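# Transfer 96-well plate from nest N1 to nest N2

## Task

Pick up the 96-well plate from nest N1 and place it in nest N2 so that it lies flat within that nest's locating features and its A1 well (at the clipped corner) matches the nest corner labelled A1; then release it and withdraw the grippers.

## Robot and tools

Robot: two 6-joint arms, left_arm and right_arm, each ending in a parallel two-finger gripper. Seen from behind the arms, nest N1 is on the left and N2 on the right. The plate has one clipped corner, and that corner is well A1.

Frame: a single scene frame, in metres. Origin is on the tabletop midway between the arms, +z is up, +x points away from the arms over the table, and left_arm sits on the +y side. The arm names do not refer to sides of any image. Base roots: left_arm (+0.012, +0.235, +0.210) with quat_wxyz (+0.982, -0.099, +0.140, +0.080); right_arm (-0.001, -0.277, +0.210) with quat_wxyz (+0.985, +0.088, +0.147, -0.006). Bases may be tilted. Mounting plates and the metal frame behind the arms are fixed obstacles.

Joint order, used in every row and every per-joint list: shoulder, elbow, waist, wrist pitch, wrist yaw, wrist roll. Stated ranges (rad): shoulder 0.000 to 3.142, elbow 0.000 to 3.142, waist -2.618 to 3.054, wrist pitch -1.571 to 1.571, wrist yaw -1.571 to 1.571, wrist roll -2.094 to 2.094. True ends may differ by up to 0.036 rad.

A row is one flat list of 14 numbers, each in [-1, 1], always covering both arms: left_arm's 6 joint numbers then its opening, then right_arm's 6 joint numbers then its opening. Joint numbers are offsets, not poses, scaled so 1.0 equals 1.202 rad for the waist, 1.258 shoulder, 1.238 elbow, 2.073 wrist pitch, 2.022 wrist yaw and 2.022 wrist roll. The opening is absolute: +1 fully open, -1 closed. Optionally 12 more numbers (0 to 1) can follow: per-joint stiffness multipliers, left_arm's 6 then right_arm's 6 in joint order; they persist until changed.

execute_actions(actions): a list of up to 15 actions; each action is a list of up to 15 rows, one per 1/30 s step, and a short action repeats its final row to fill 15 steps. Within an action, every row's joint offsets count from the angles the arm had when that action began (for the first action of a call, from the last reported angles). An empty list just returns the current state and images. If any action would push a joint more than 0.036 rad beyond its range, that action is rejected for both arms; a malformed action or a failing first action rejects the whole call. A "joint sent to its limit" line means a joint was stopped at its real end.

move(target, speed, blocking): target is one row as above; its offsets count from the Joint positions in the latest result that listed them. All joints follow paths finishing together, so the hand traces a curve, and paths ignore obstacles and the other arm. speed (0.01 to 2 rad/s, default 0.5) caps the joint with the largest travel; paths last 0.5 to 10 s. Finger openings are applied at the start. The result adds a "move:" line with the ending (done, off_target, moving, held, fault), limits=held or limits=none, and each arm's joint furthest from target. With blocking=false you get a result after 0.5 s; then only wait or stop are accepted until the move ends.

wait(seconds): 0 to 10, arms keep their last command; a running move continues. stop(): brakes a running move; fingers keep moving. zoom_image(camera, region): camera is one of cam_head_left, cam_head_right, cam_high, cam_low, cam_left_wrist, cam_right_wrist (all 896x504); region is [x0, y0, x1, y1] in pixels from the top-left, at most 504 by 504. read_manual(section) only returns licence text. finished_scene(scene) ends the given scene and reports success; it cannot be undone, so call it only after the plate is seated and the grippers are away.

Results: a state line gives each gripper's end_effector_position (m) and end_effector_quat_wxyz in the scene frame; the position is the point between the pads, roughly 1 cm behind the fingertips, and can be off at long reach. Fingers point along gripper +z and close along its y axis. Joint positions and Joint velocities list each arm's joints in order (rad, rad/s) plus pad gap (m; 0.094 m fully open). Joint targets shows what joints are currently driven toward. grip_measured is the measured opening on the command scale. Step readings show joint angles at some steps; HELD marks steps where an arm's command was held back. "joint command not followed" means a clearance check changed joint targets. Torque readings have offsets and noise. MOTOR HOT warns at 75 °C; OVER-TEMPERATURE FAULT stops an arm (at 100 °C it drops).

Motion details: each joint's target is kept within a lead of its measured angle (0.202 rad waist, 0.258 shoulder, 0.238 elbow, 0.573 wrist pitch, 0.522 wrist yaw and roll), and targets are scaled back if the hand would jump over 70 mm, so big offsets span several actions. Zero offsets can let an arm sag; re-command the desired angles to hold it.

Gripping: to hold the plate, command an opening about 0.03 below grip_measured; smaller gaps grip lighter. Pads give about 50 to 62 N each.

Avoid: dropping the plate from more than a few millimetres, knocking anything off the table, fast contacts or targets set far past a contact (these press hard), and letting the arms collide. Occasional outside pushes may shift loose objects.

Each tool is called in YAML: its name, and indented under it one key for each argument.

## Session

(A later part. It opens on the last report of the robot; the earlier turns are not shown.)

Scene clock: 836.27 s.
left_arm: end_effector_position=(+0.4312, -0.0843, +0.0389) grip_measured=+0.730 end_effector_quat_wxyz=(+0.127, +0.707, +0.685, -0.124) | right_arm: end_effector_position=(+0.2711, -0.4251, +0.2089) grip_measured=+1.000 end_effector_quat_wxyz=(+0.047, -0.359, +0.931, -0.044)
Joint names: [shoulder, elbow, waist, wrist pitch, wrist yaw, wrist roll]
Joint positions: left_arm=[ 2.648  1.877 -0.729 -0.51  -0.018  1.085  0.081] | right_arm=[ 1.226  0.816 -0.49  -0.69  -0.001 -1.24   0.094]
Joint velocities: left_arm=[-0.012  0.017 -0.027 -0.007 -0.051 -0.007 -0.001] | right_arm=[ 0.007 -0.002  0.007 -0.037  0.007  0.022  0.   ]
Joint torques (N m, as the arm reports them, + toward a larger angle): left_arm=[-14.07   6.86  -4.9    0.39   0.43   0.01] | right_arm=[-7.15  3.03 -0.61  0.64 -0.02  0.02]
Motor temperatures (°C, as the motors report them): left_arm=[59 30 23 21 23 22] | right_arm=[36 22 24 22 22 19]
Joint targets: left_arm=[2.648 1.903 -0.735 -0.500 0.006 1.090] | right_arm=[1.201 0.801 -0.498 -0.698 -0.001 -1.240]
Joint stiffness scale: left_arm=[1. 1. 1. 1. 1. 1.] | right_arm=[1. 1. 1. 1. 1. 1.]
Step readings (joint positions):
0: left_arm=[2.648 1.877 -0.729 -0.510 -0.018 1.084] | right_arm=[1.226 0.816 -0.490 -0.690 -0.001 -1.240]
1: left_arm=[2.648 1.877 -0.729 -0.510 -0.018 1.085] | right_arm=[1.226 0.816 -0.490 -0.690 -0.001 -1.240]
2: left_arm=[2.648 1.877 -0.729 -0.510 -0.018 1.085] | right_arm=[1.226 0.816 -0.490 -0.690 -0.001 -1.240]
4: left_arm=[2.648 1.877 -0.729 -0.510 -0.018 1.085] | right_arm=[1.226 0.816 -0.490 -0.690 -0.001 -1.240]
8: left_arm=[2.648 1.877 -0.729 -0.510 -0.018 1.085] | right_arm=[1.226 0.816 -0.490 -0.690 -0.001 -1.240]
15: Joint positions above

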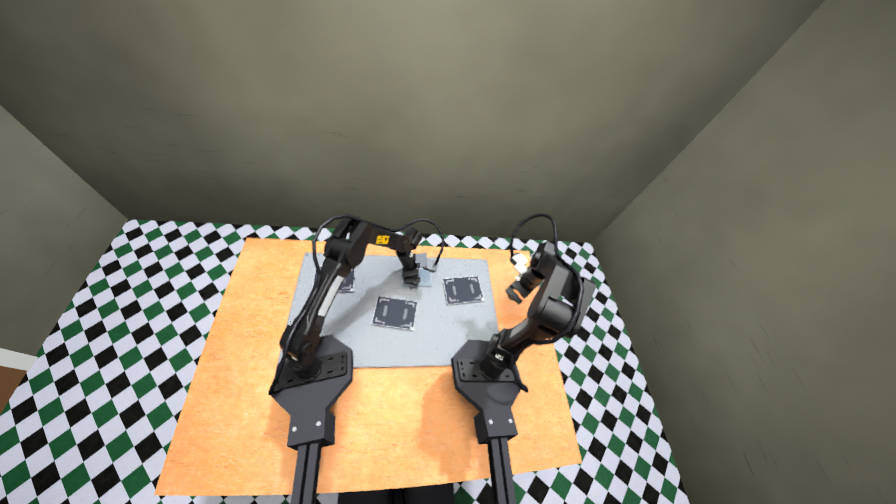

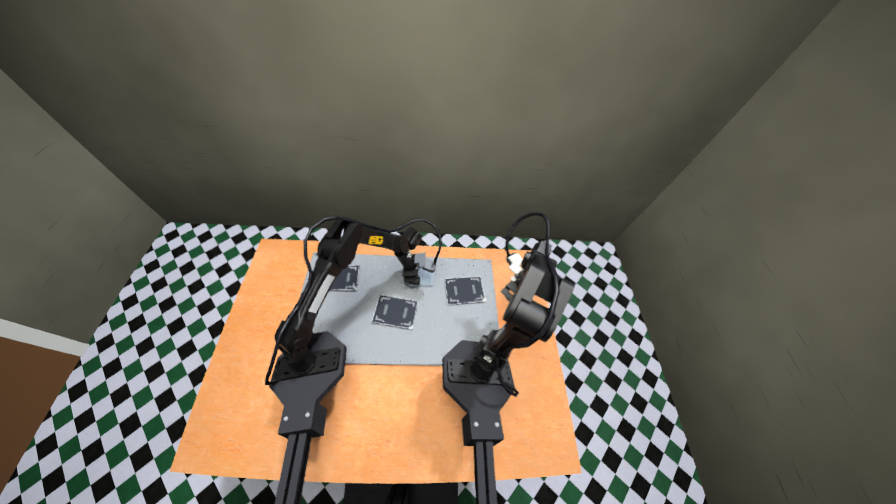

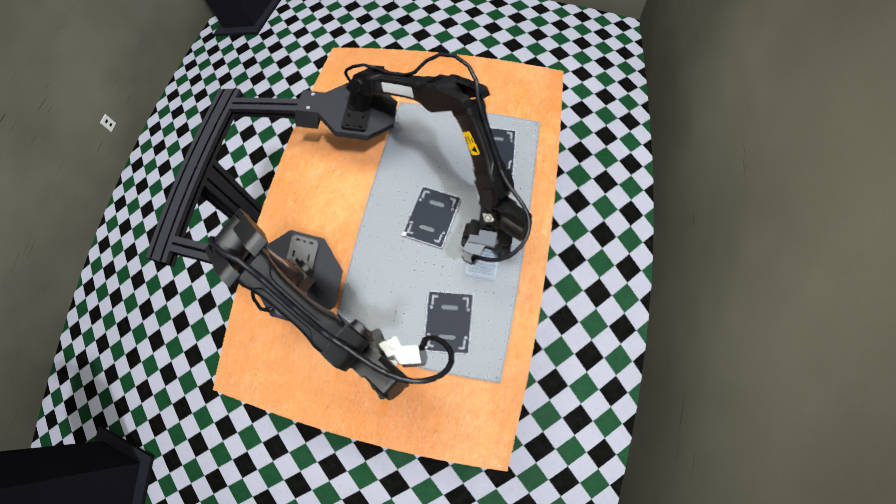

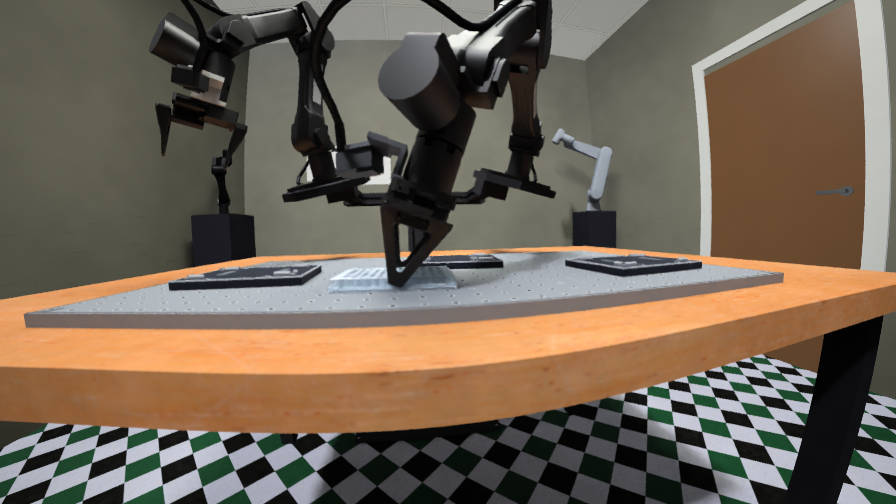

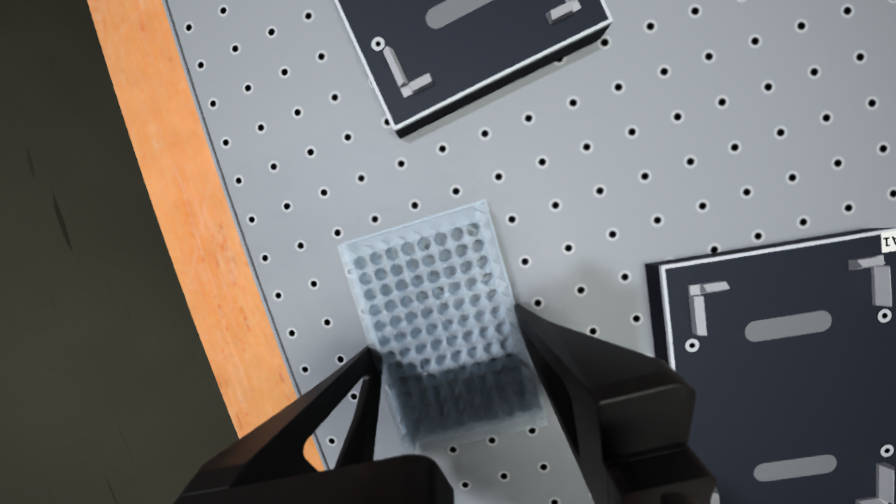

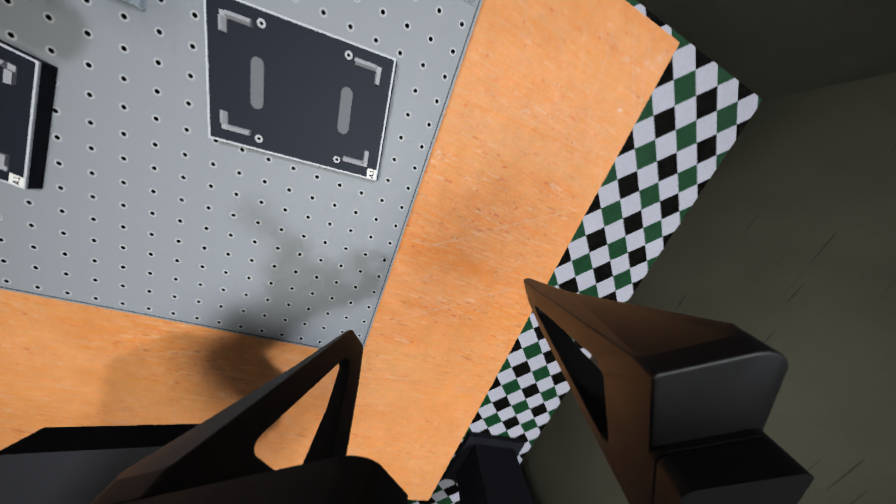

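execute_actions:
  actions: []

Scene clock: 860.83 s.
left_arm: end_effector_position=(+0.4312, -0.0843, +0.0389) grip_measured=+0.730 end_effector_quat_wxyz=(+0.127, +0.707, +0.685, -0.124) | right_arm: end_effector_position=(+0.2711, -0.4251, +0.2089) grip_measured=+1.000 end_effector_quat_wxyz=(+0.047, -0.359, +0.931, -0.044)
Joint names: [shoulder, elbow, waist, wrist pitch, wrist yaw, wrist roll]
Joint positions: left_arm=[ 2.648  1.877 -0.729 -0.51  -0.018  1.085  0.081] | right_arm=[ 1.226  0.816 -0.49  -0.69  -0.001 -1.24   0.094]
Joint velocities: left_arm=[-0.002  0.002 -0.012 -0.022 -0.037  0.081  0.   ] | right_arm=[-0.007  0.002 -0.017 -0.037 -0.066 -0.007  0.   ]
Joint torques (N m, as the arm reports them, + toward a larger angle): left_arm=[-14.08   6.86  -4.9    0.39   0.43   0.01] | right_arm=[-7.22  3.01 -0.59  0.65 -0.01  0.02]
Motor temperatures (°C, as the motors report them): left_arm=[59 30 23 21 23 22] | right_arm=[36 22 24 22 22 19]
Joint targets: left_arm=[2.648 1.903 -0.735 -0.500 0.006 1.090] | right_arm=[1.201 0.801 -0.498 -0.698 -0.001 -1.240]
Joint stiffness scale: left_arm=[1. 1. 1. 1. 1. 1.] | right_arm=[1. 1. 1. 1. 1. 1.]

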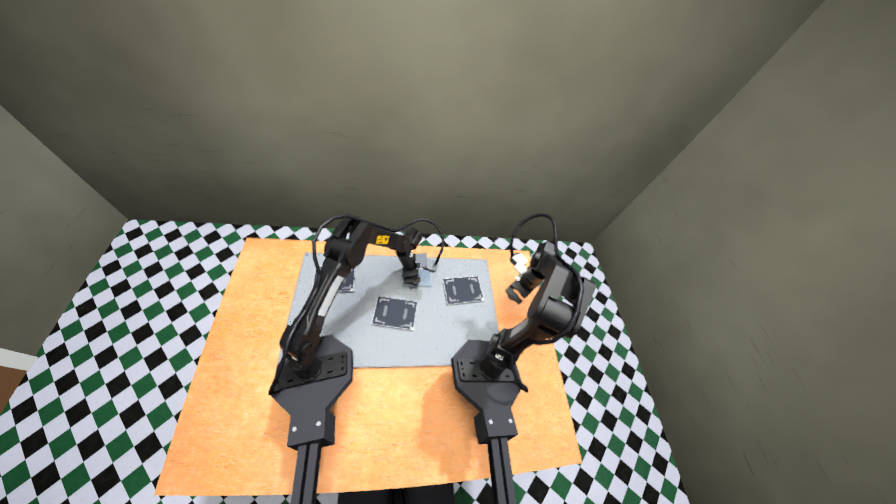

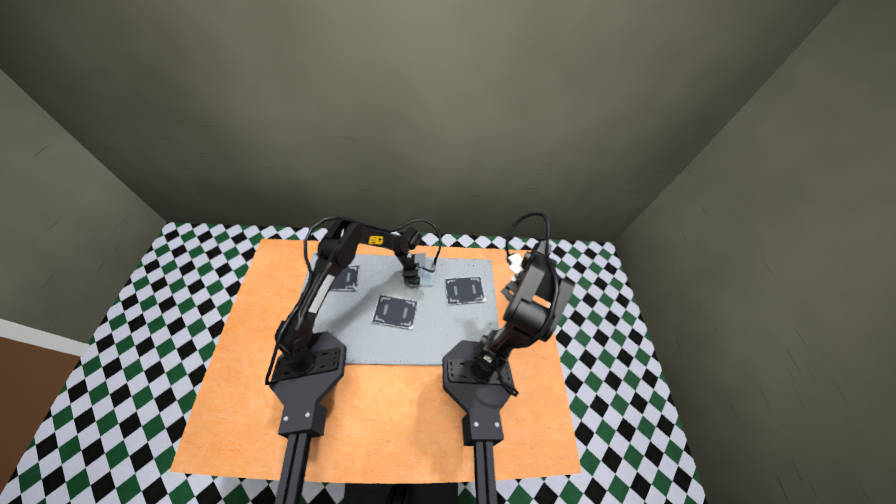

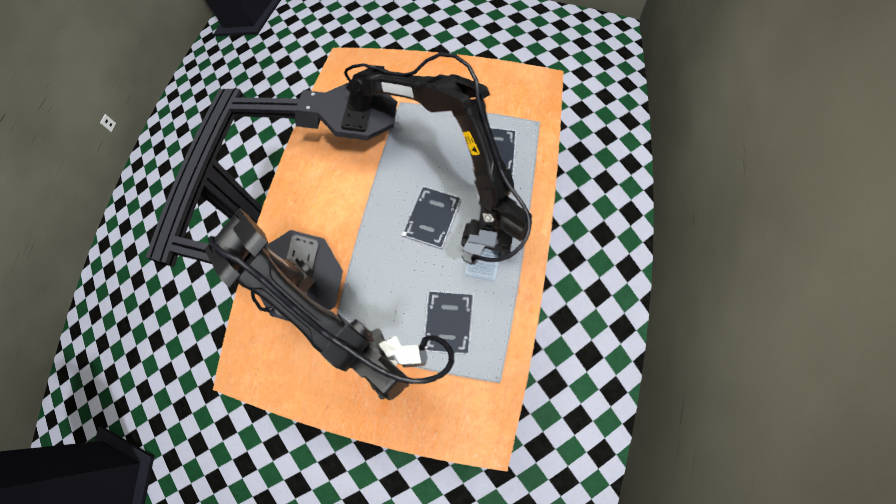

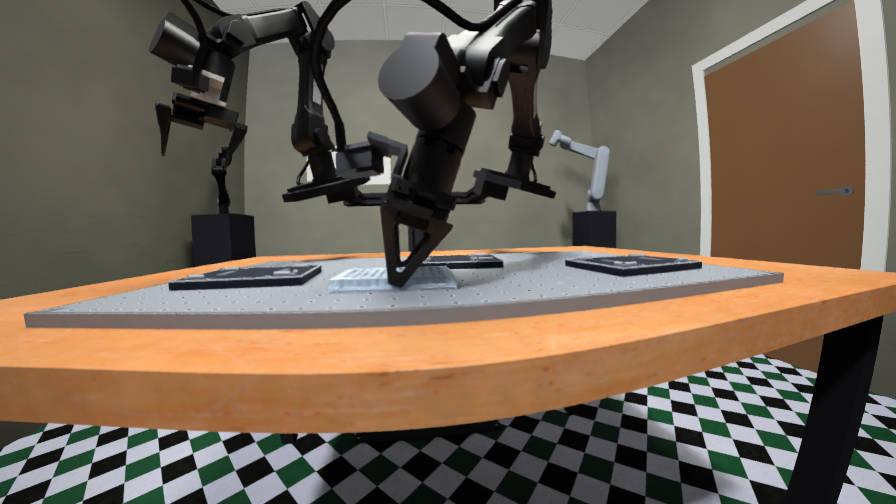

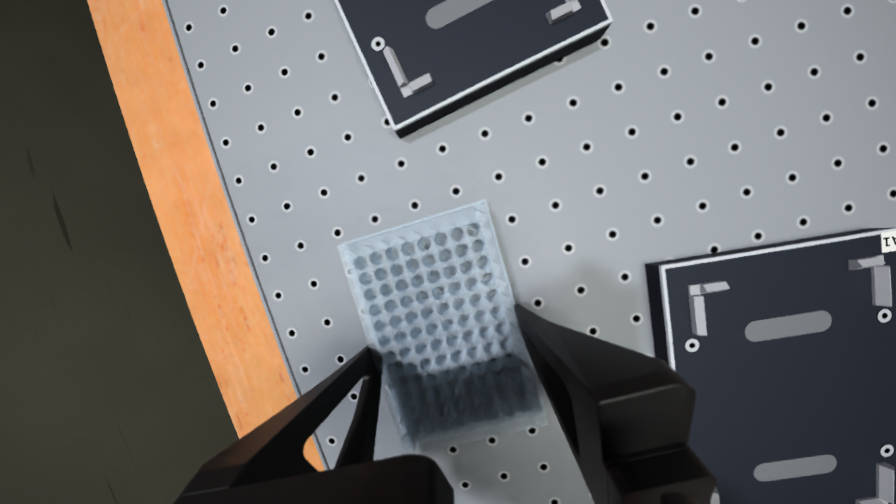

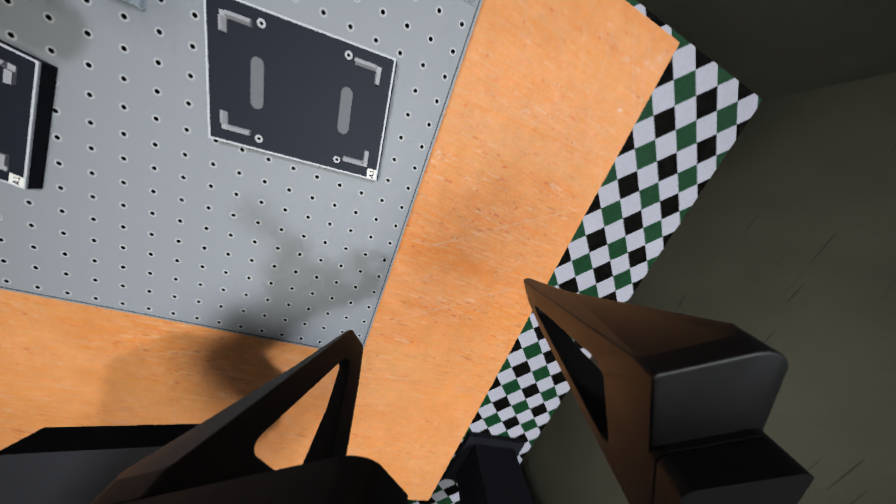

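move:
  target: [-0.115,0.021,-0.005,-0.064,0.012,0.003,0.685,-0.02,-0.012,-0.007,-0.004,0,0,1]
  speed: 0.15

Scene clock: 880.67 s.
left_arm: end_effector_position=(+0.4432, -0.0714, +0.0899) grip_measured=+0.730 end_effector_quat_wxyz=(+0.128, +0.707, +0.685, -0.124) | right_arm: end_effector_position=(+0.2711, -0.4251, +0.2089) grip_measured=+1.000 end_effector_quat_wxyz=(+0.047, -0.359, +0.931, -0.044)
Joint names: [shoulder, elbow, waist, wrist pitch, wrist yaw, wrist roll]
Joint positions: left_arm=[ 2.528  1.877 -0.729 -0.627 -0.018  1.086  0.081] | right_arm=[ 1.226  0.816 -0.49  -0.69  -0.001 -1.24   0.094]
Joint velocities: left_arm=[-0.012 -0.007  0.017 -0.022  0.007  0.022  0.   ] | right_arm=[ 0.007  0.007 -0.002  0.066  0.051 -0.007  0.   ]
Joint torques (N m, as the arm reports them, + toward a larger angle): left_arm=[-16.03   7.19  -4.82   0.16   0.43   0.01] | right_arm=[-7.17  3.06 -0.62  0.64 -0.02  0.02]
Motor temperatures (°C, as the motors report them): left_arm=[60 30 23 22 23 22] | right_arm=[35 22 24 22 22 19]
Joint targets: left_arm=[2.503 1.903 -0.735 -0.642 0.007 1.091] | right_arm=[1.201 0.801 -0.498 -0.698 -0.001 -1.240]
Joint stiffness scale: left_arm=[1. 1. 1. 1. 1. 1.] | right_arm=[1. 1. 1. 1. 1. 1.]
move: off_target (left_arm, right_arm); limits=none; left_arm: farthest joint: the elbow, 0.026 radians from its target (0.026 radians at the start); right_arm: farthest joint: the shoulder, 0.025 radians from its target (0.025 radians at the start)

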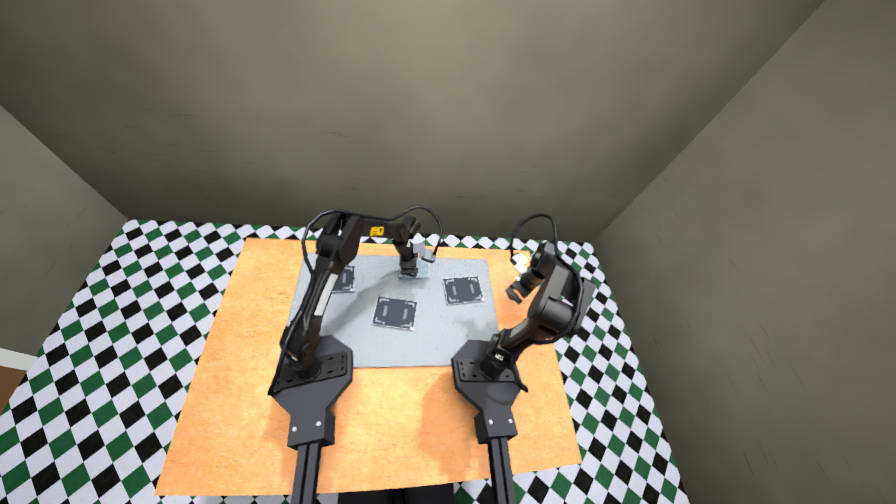

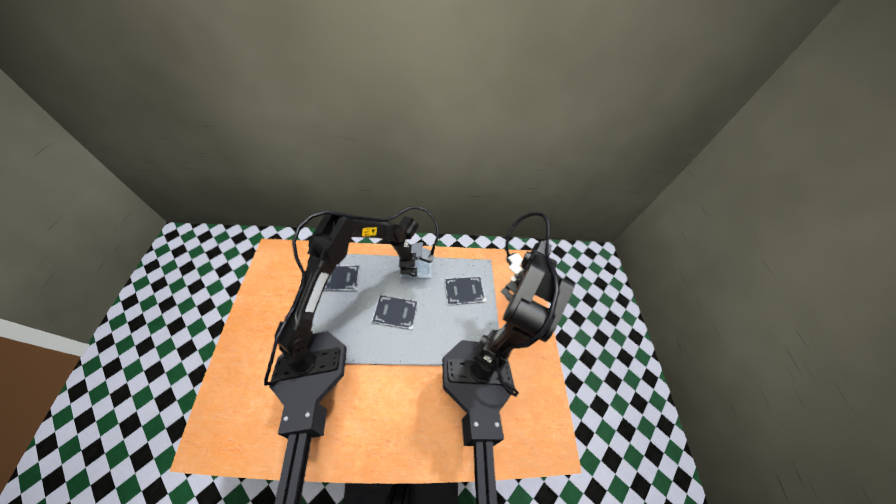

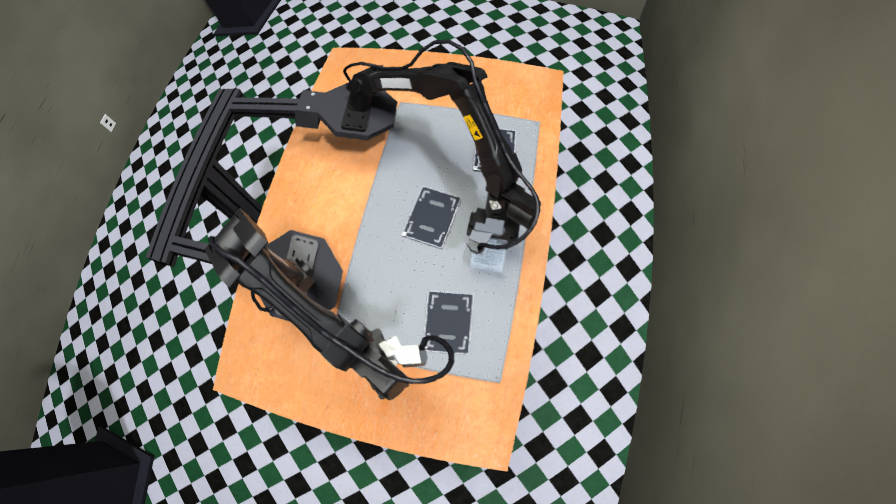

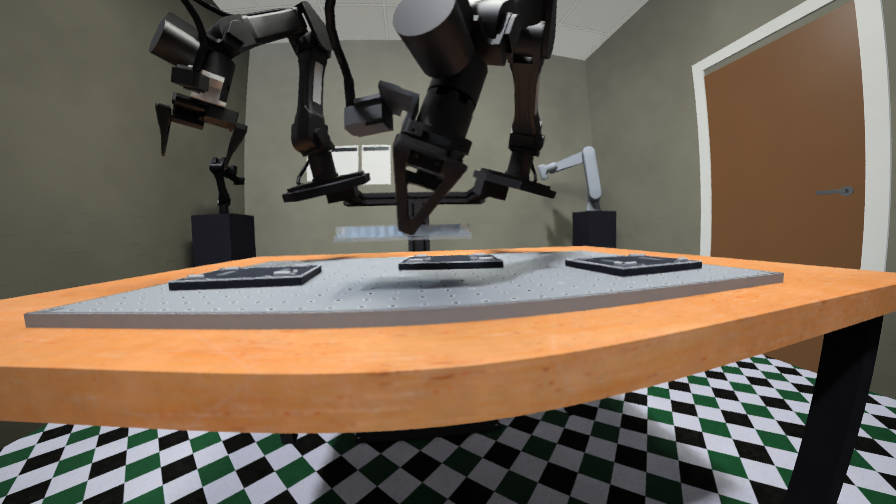

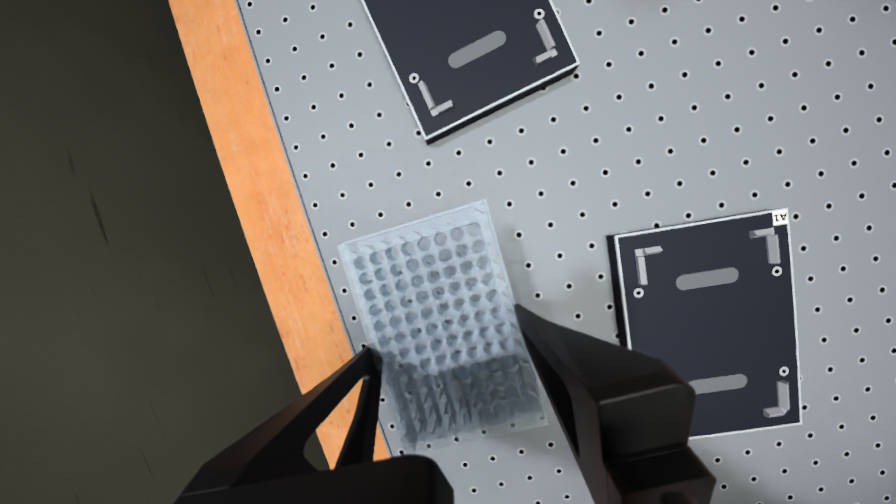

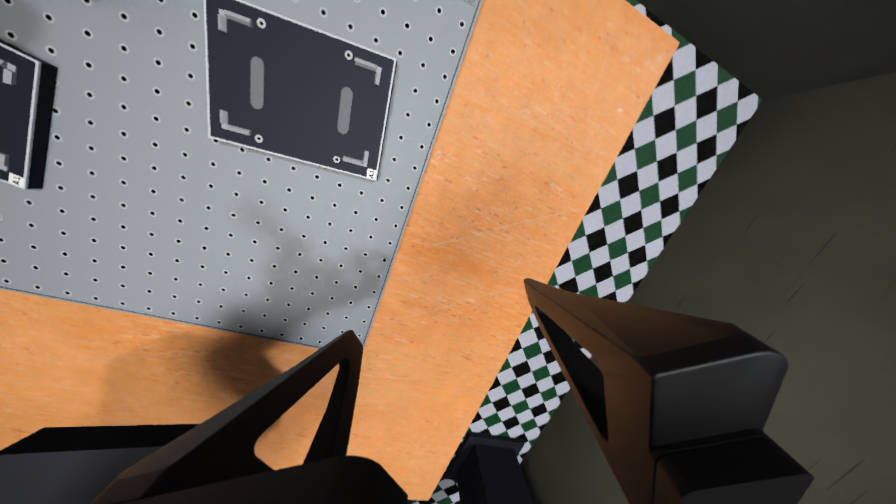

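move:
  target: [-0.411,-0.397,0.650,-0.033,0.116,0.376,0.685,-0.02,-0.012,-0.007,-0.004,0,0,1]
  speed: 0.35

Scene clock: 934.47 s.
left_arm: end_effector_position=(+0.4317, +0.2878, +0.1050) grip_measured=+0.730 end_effector_quat_wxyz=(+0.136, +0.706, +0.687, -0.106) | right_arm: end_effector_position=(+0.2711, -0.4251, +0.2089) grip_measured=+1.000 end_effector_quat_wxyz=(+0.047, -0.359, +0.931, -0.044)
Joint names: [shoulder, elbow, waist, wrist pitch, wrist yaw, wrist roll]
Joint positions: left_arm=[ 2.036  1.402  0.055 -0.675  0.189  1.841  0.081] | right_arm=[ 1.226  0.816 -0.49  -0.69  -0.001 -1.24   0.094]
Joint velocities: left_arm=[-0.007 -0.002 -0.012 -0.007 -0.081 -0.007 -0.001] | right_arm=[-0.007  0.012  0.002 -0.007 -0.095 -0.066  0.   ]
Joint torques (N m, as the arm reports them, + toward a larger angle): left_arm=[-13.81   3.08  -1.78  -0.26   0.49   0.01] | right_arm=[-7.18  3.   -0.61  0.63  0.    0.02]
Motor temperatures (°C, as the motors report them): left_arm=[65 30 23 21 24 22] | right_arm=[35 22 24 22 22 19]
Joint targets: left_arm=[2.011 1.385 0.052 -0.696 0.217 1.846] | right_arm=[1.201 0.801 -0.498 -0.698 -0.001 -1.240]
Joint stiffness scale: left_arm=[1. 1. 1. 1. 1. 1.] | right_arm=[1. 1. 1. 1. 1. 1.]
move: off_target (left_arm, right_arm); limits=none; left_arm: farthest joint: the wrist yaw, 0.028 radians from its target (0.234 radians at the start); right_arm: farthest joint: the shoulder, 0.025 radians from its target (0.025 radians at the start)

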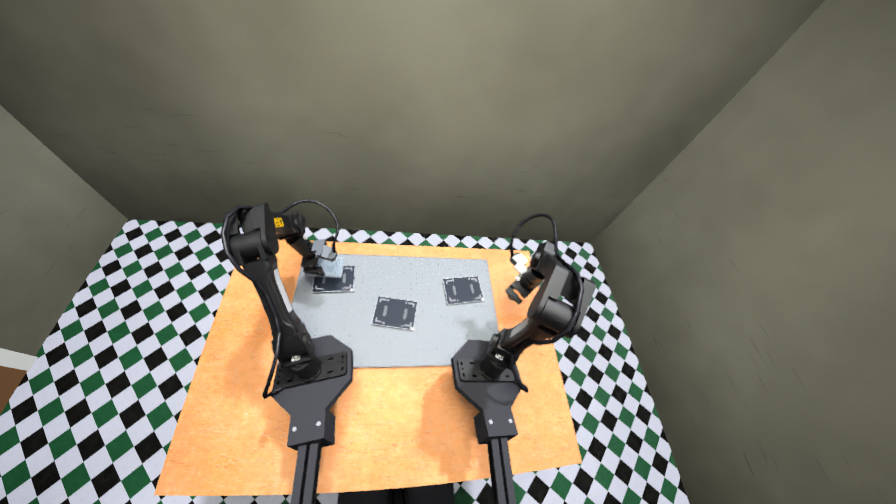

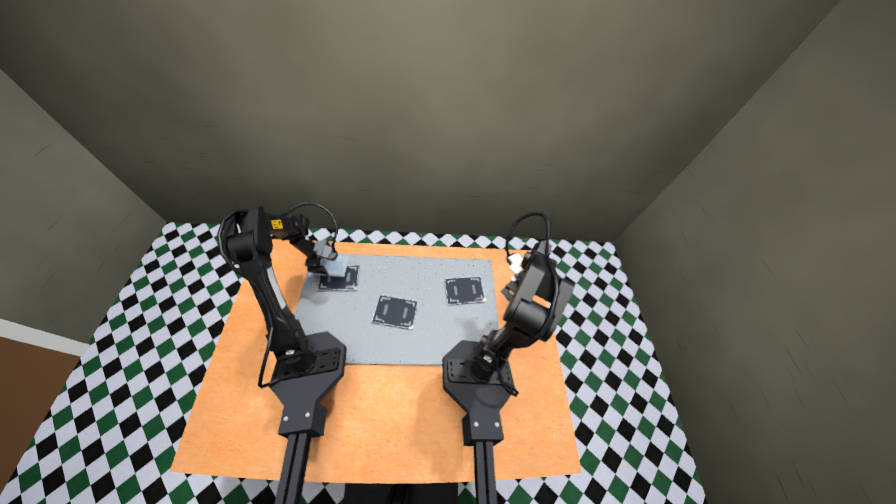

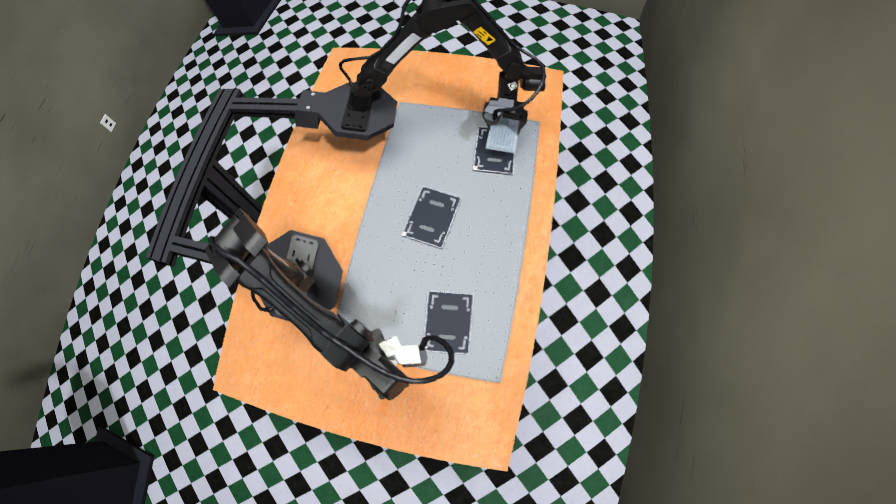

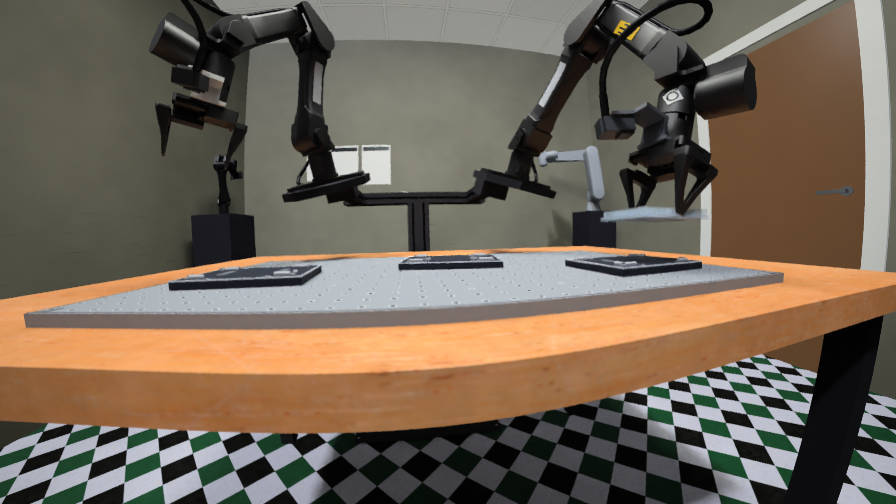

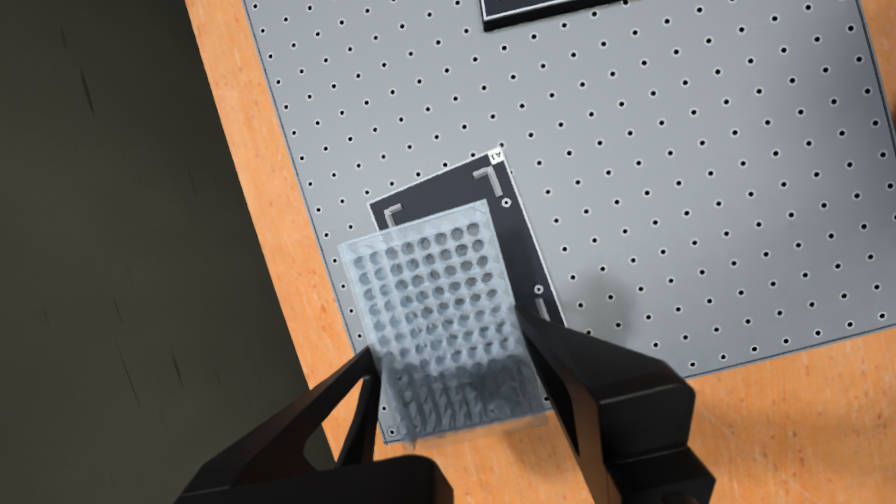

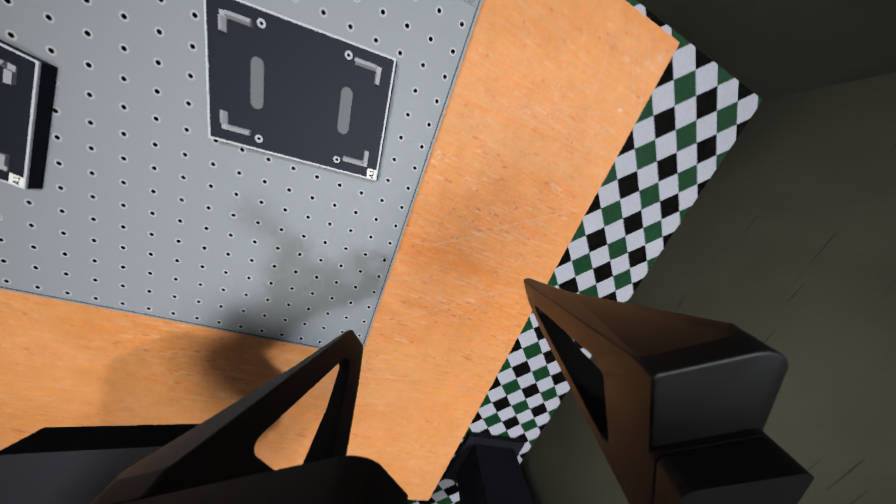

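move:
  target: [0.042,-0.044,0.0,0.029,0.014,0.005,0.685,-0.02,-0.012,-0.007,-0.004,0,0,1]
  speed: 0.1

zoom_image:
  camera: "cam_left_wrist"
  region: [260,100,660,460]

zoom_image:
  camera: "cam_low"
  region: [540,190,760,300]

Scene clock: 960.70 s.
left_arm: end_effector_position=(+0.4182, +0.2803, +0.0796) grip_measured=+0.730 end_effector_quat_wxyz=(+0.128, +0.707, +0.685, -0.121) | right_arm: end_effector_position=(+0.2711, -0.4251, +0.2089) grip_measured=+1.000 end_effector_quat_wxyz=(+0.047, -0.359, +0.931, -0.044)
Joint names: [shoulder, elbow, waist, wrist pitch, wrist yaw, wrist roll]
Joint positions: left_arm=[ 2.086  1.361  0.055 -0.619  0.189  1.846  0.081] | right_arm=[ 1.226  0.816 -0.49  -0.69  -0.001 -1.24   0.094]
Joint velocities: left_arm=[-0.002  0.012 -0.007  0.154 -0.051  0.007 -0.001] | right_arm=[ 0.017  0.002  0.012 -0.037 -0.037 -0.081  0.   ]
Joint torques (N m, as the arm reports them, + toward a larger angle): left_arm=[-11.48   2.95  -1.6   -0.1    0.49   0.01] | right_arm=[-7.17  3.01 -0.62  0.63 -0.02  0.01]
Motor temperatures (°C, as the motors report them): left_arm=[61 28 22 21 24 22] | right_arm=[35 22 24 22 22 19]
Joint targets: left_arm=[2.088 1.347 0.055 -0.615 0.217 1.851] | right_arm=[1.201 0.801 -0.498 -0.698 -0.001 -1.240]
Joint stiffness scale: left_arm=[1. 1. 1. 1. 1. 1.] | right_arm=[1. 1. 1. 1. 1. 1.]
move: off_target (left_arm, right_arm); limits=none; left_arm: farthest joint: the wrist yaw, 0.028 radians from its target (0.028 radians at the start); right_arm: farthest joint: the shoulder, 0.025 radians from its target (0.025 radians at the start)

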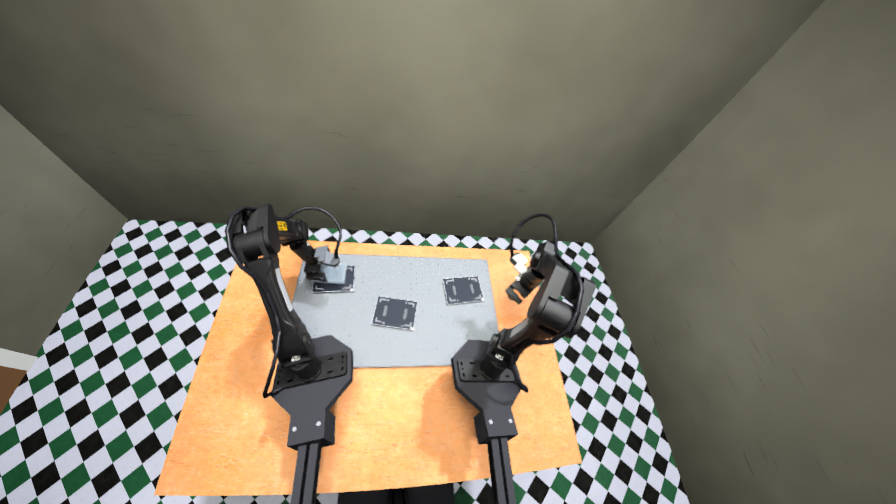

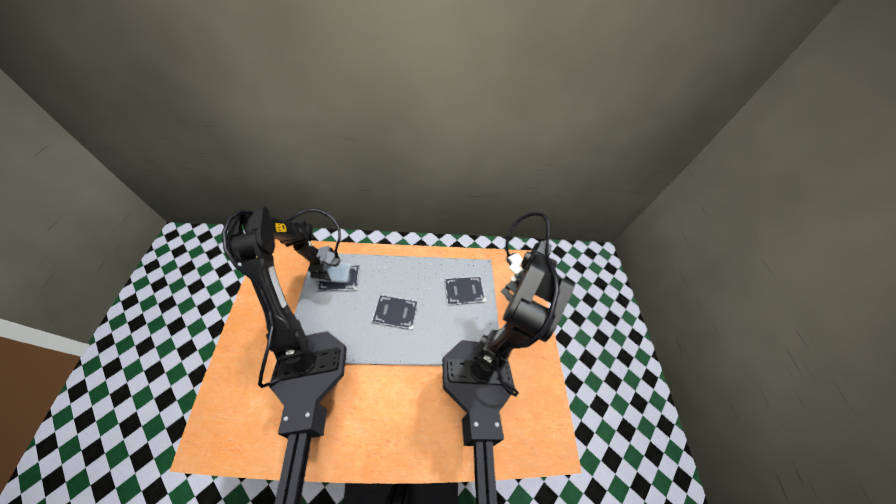

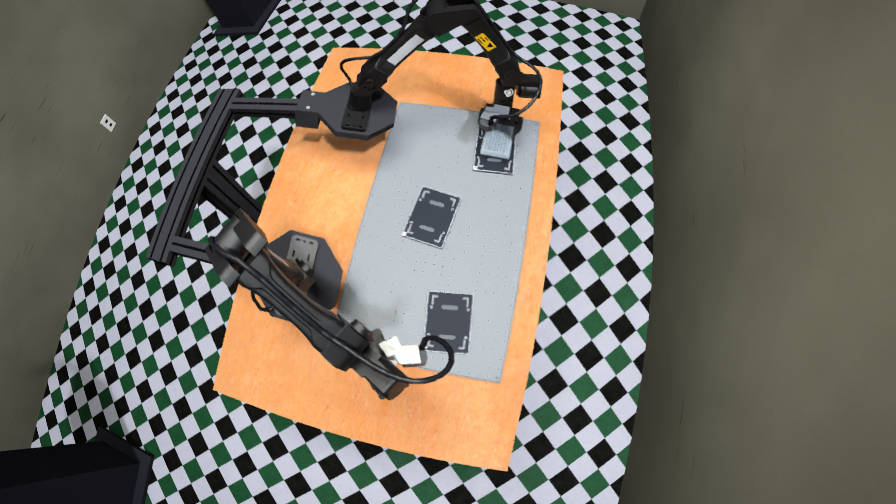

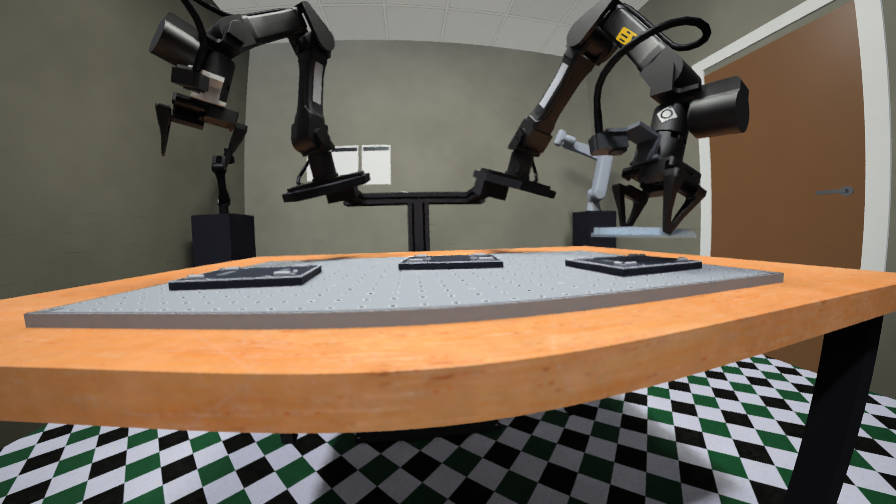

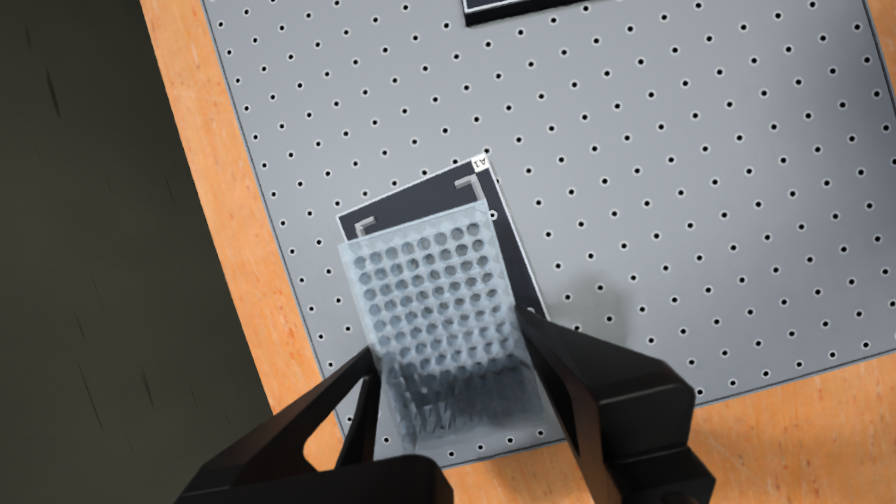

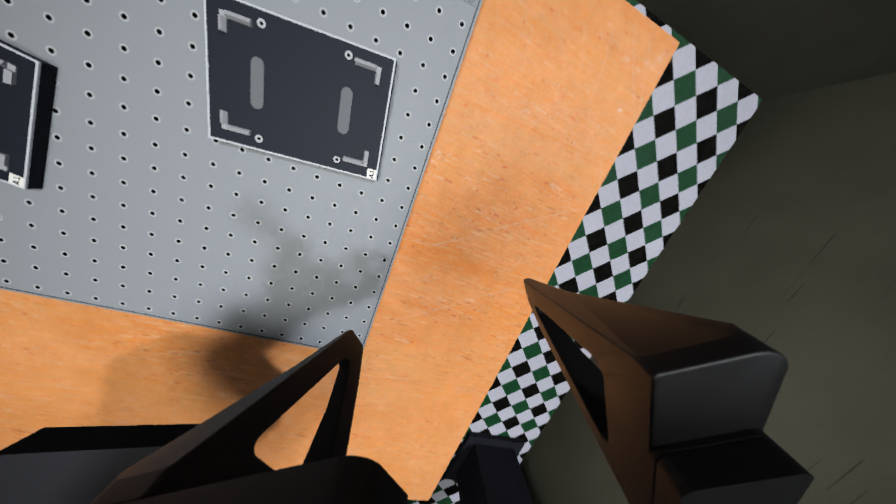

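Region (260, 100, 660, 460) of cam_left_wrist's 896x504 image, scaled by 1.260, with more detail than that image has; it fills the top 454 rows of this view, and the rest is white.

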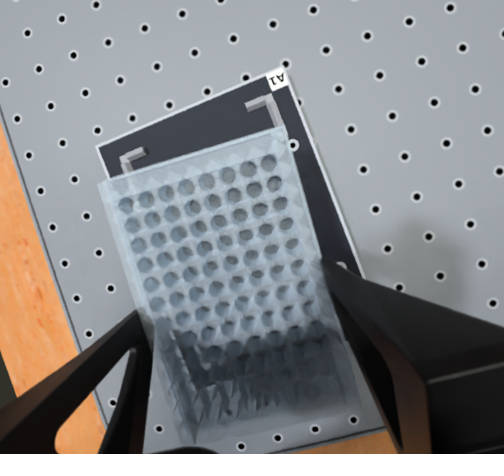

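Region (540, 190, 760, 300) of cam_low's 896x504 image, scaled by 2.291, with more detail than that image has.

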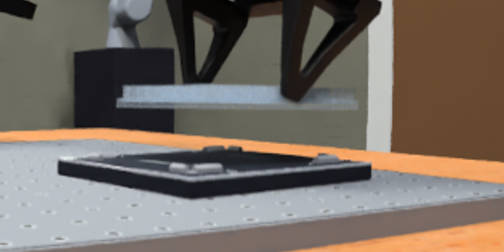

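zoom_image:
  camera: "cam_left_wrist"
  region: [320,140,520,280]

zoom_image:
  camera: "cam_high"
  region: [450,90,560,200]

Region (320, 140, 520, 280) of cam_left_wrist's 896x504 image, scaled by 2.520, with more detail than that image has; it fills the top 353 rows of this view, and the rest is white.

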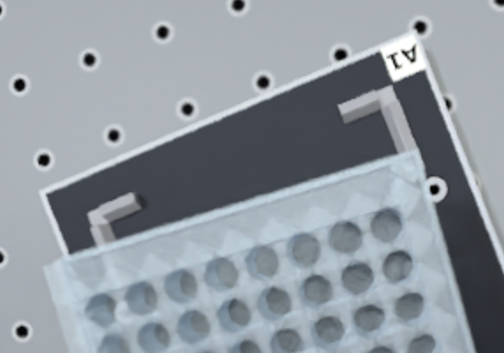

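Region (450, 90, 560, 200) of cam_high's 896x504 image, scaled by 4.582, with more detail than that image has.

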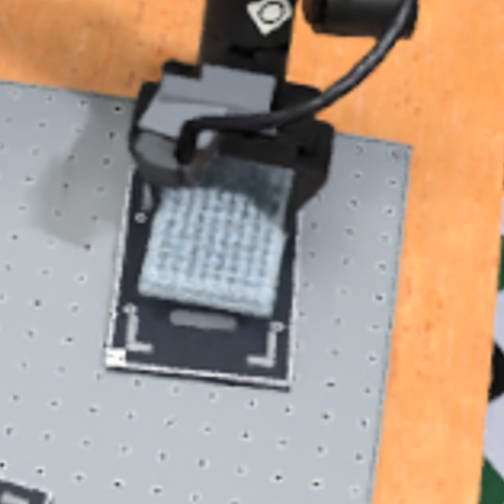

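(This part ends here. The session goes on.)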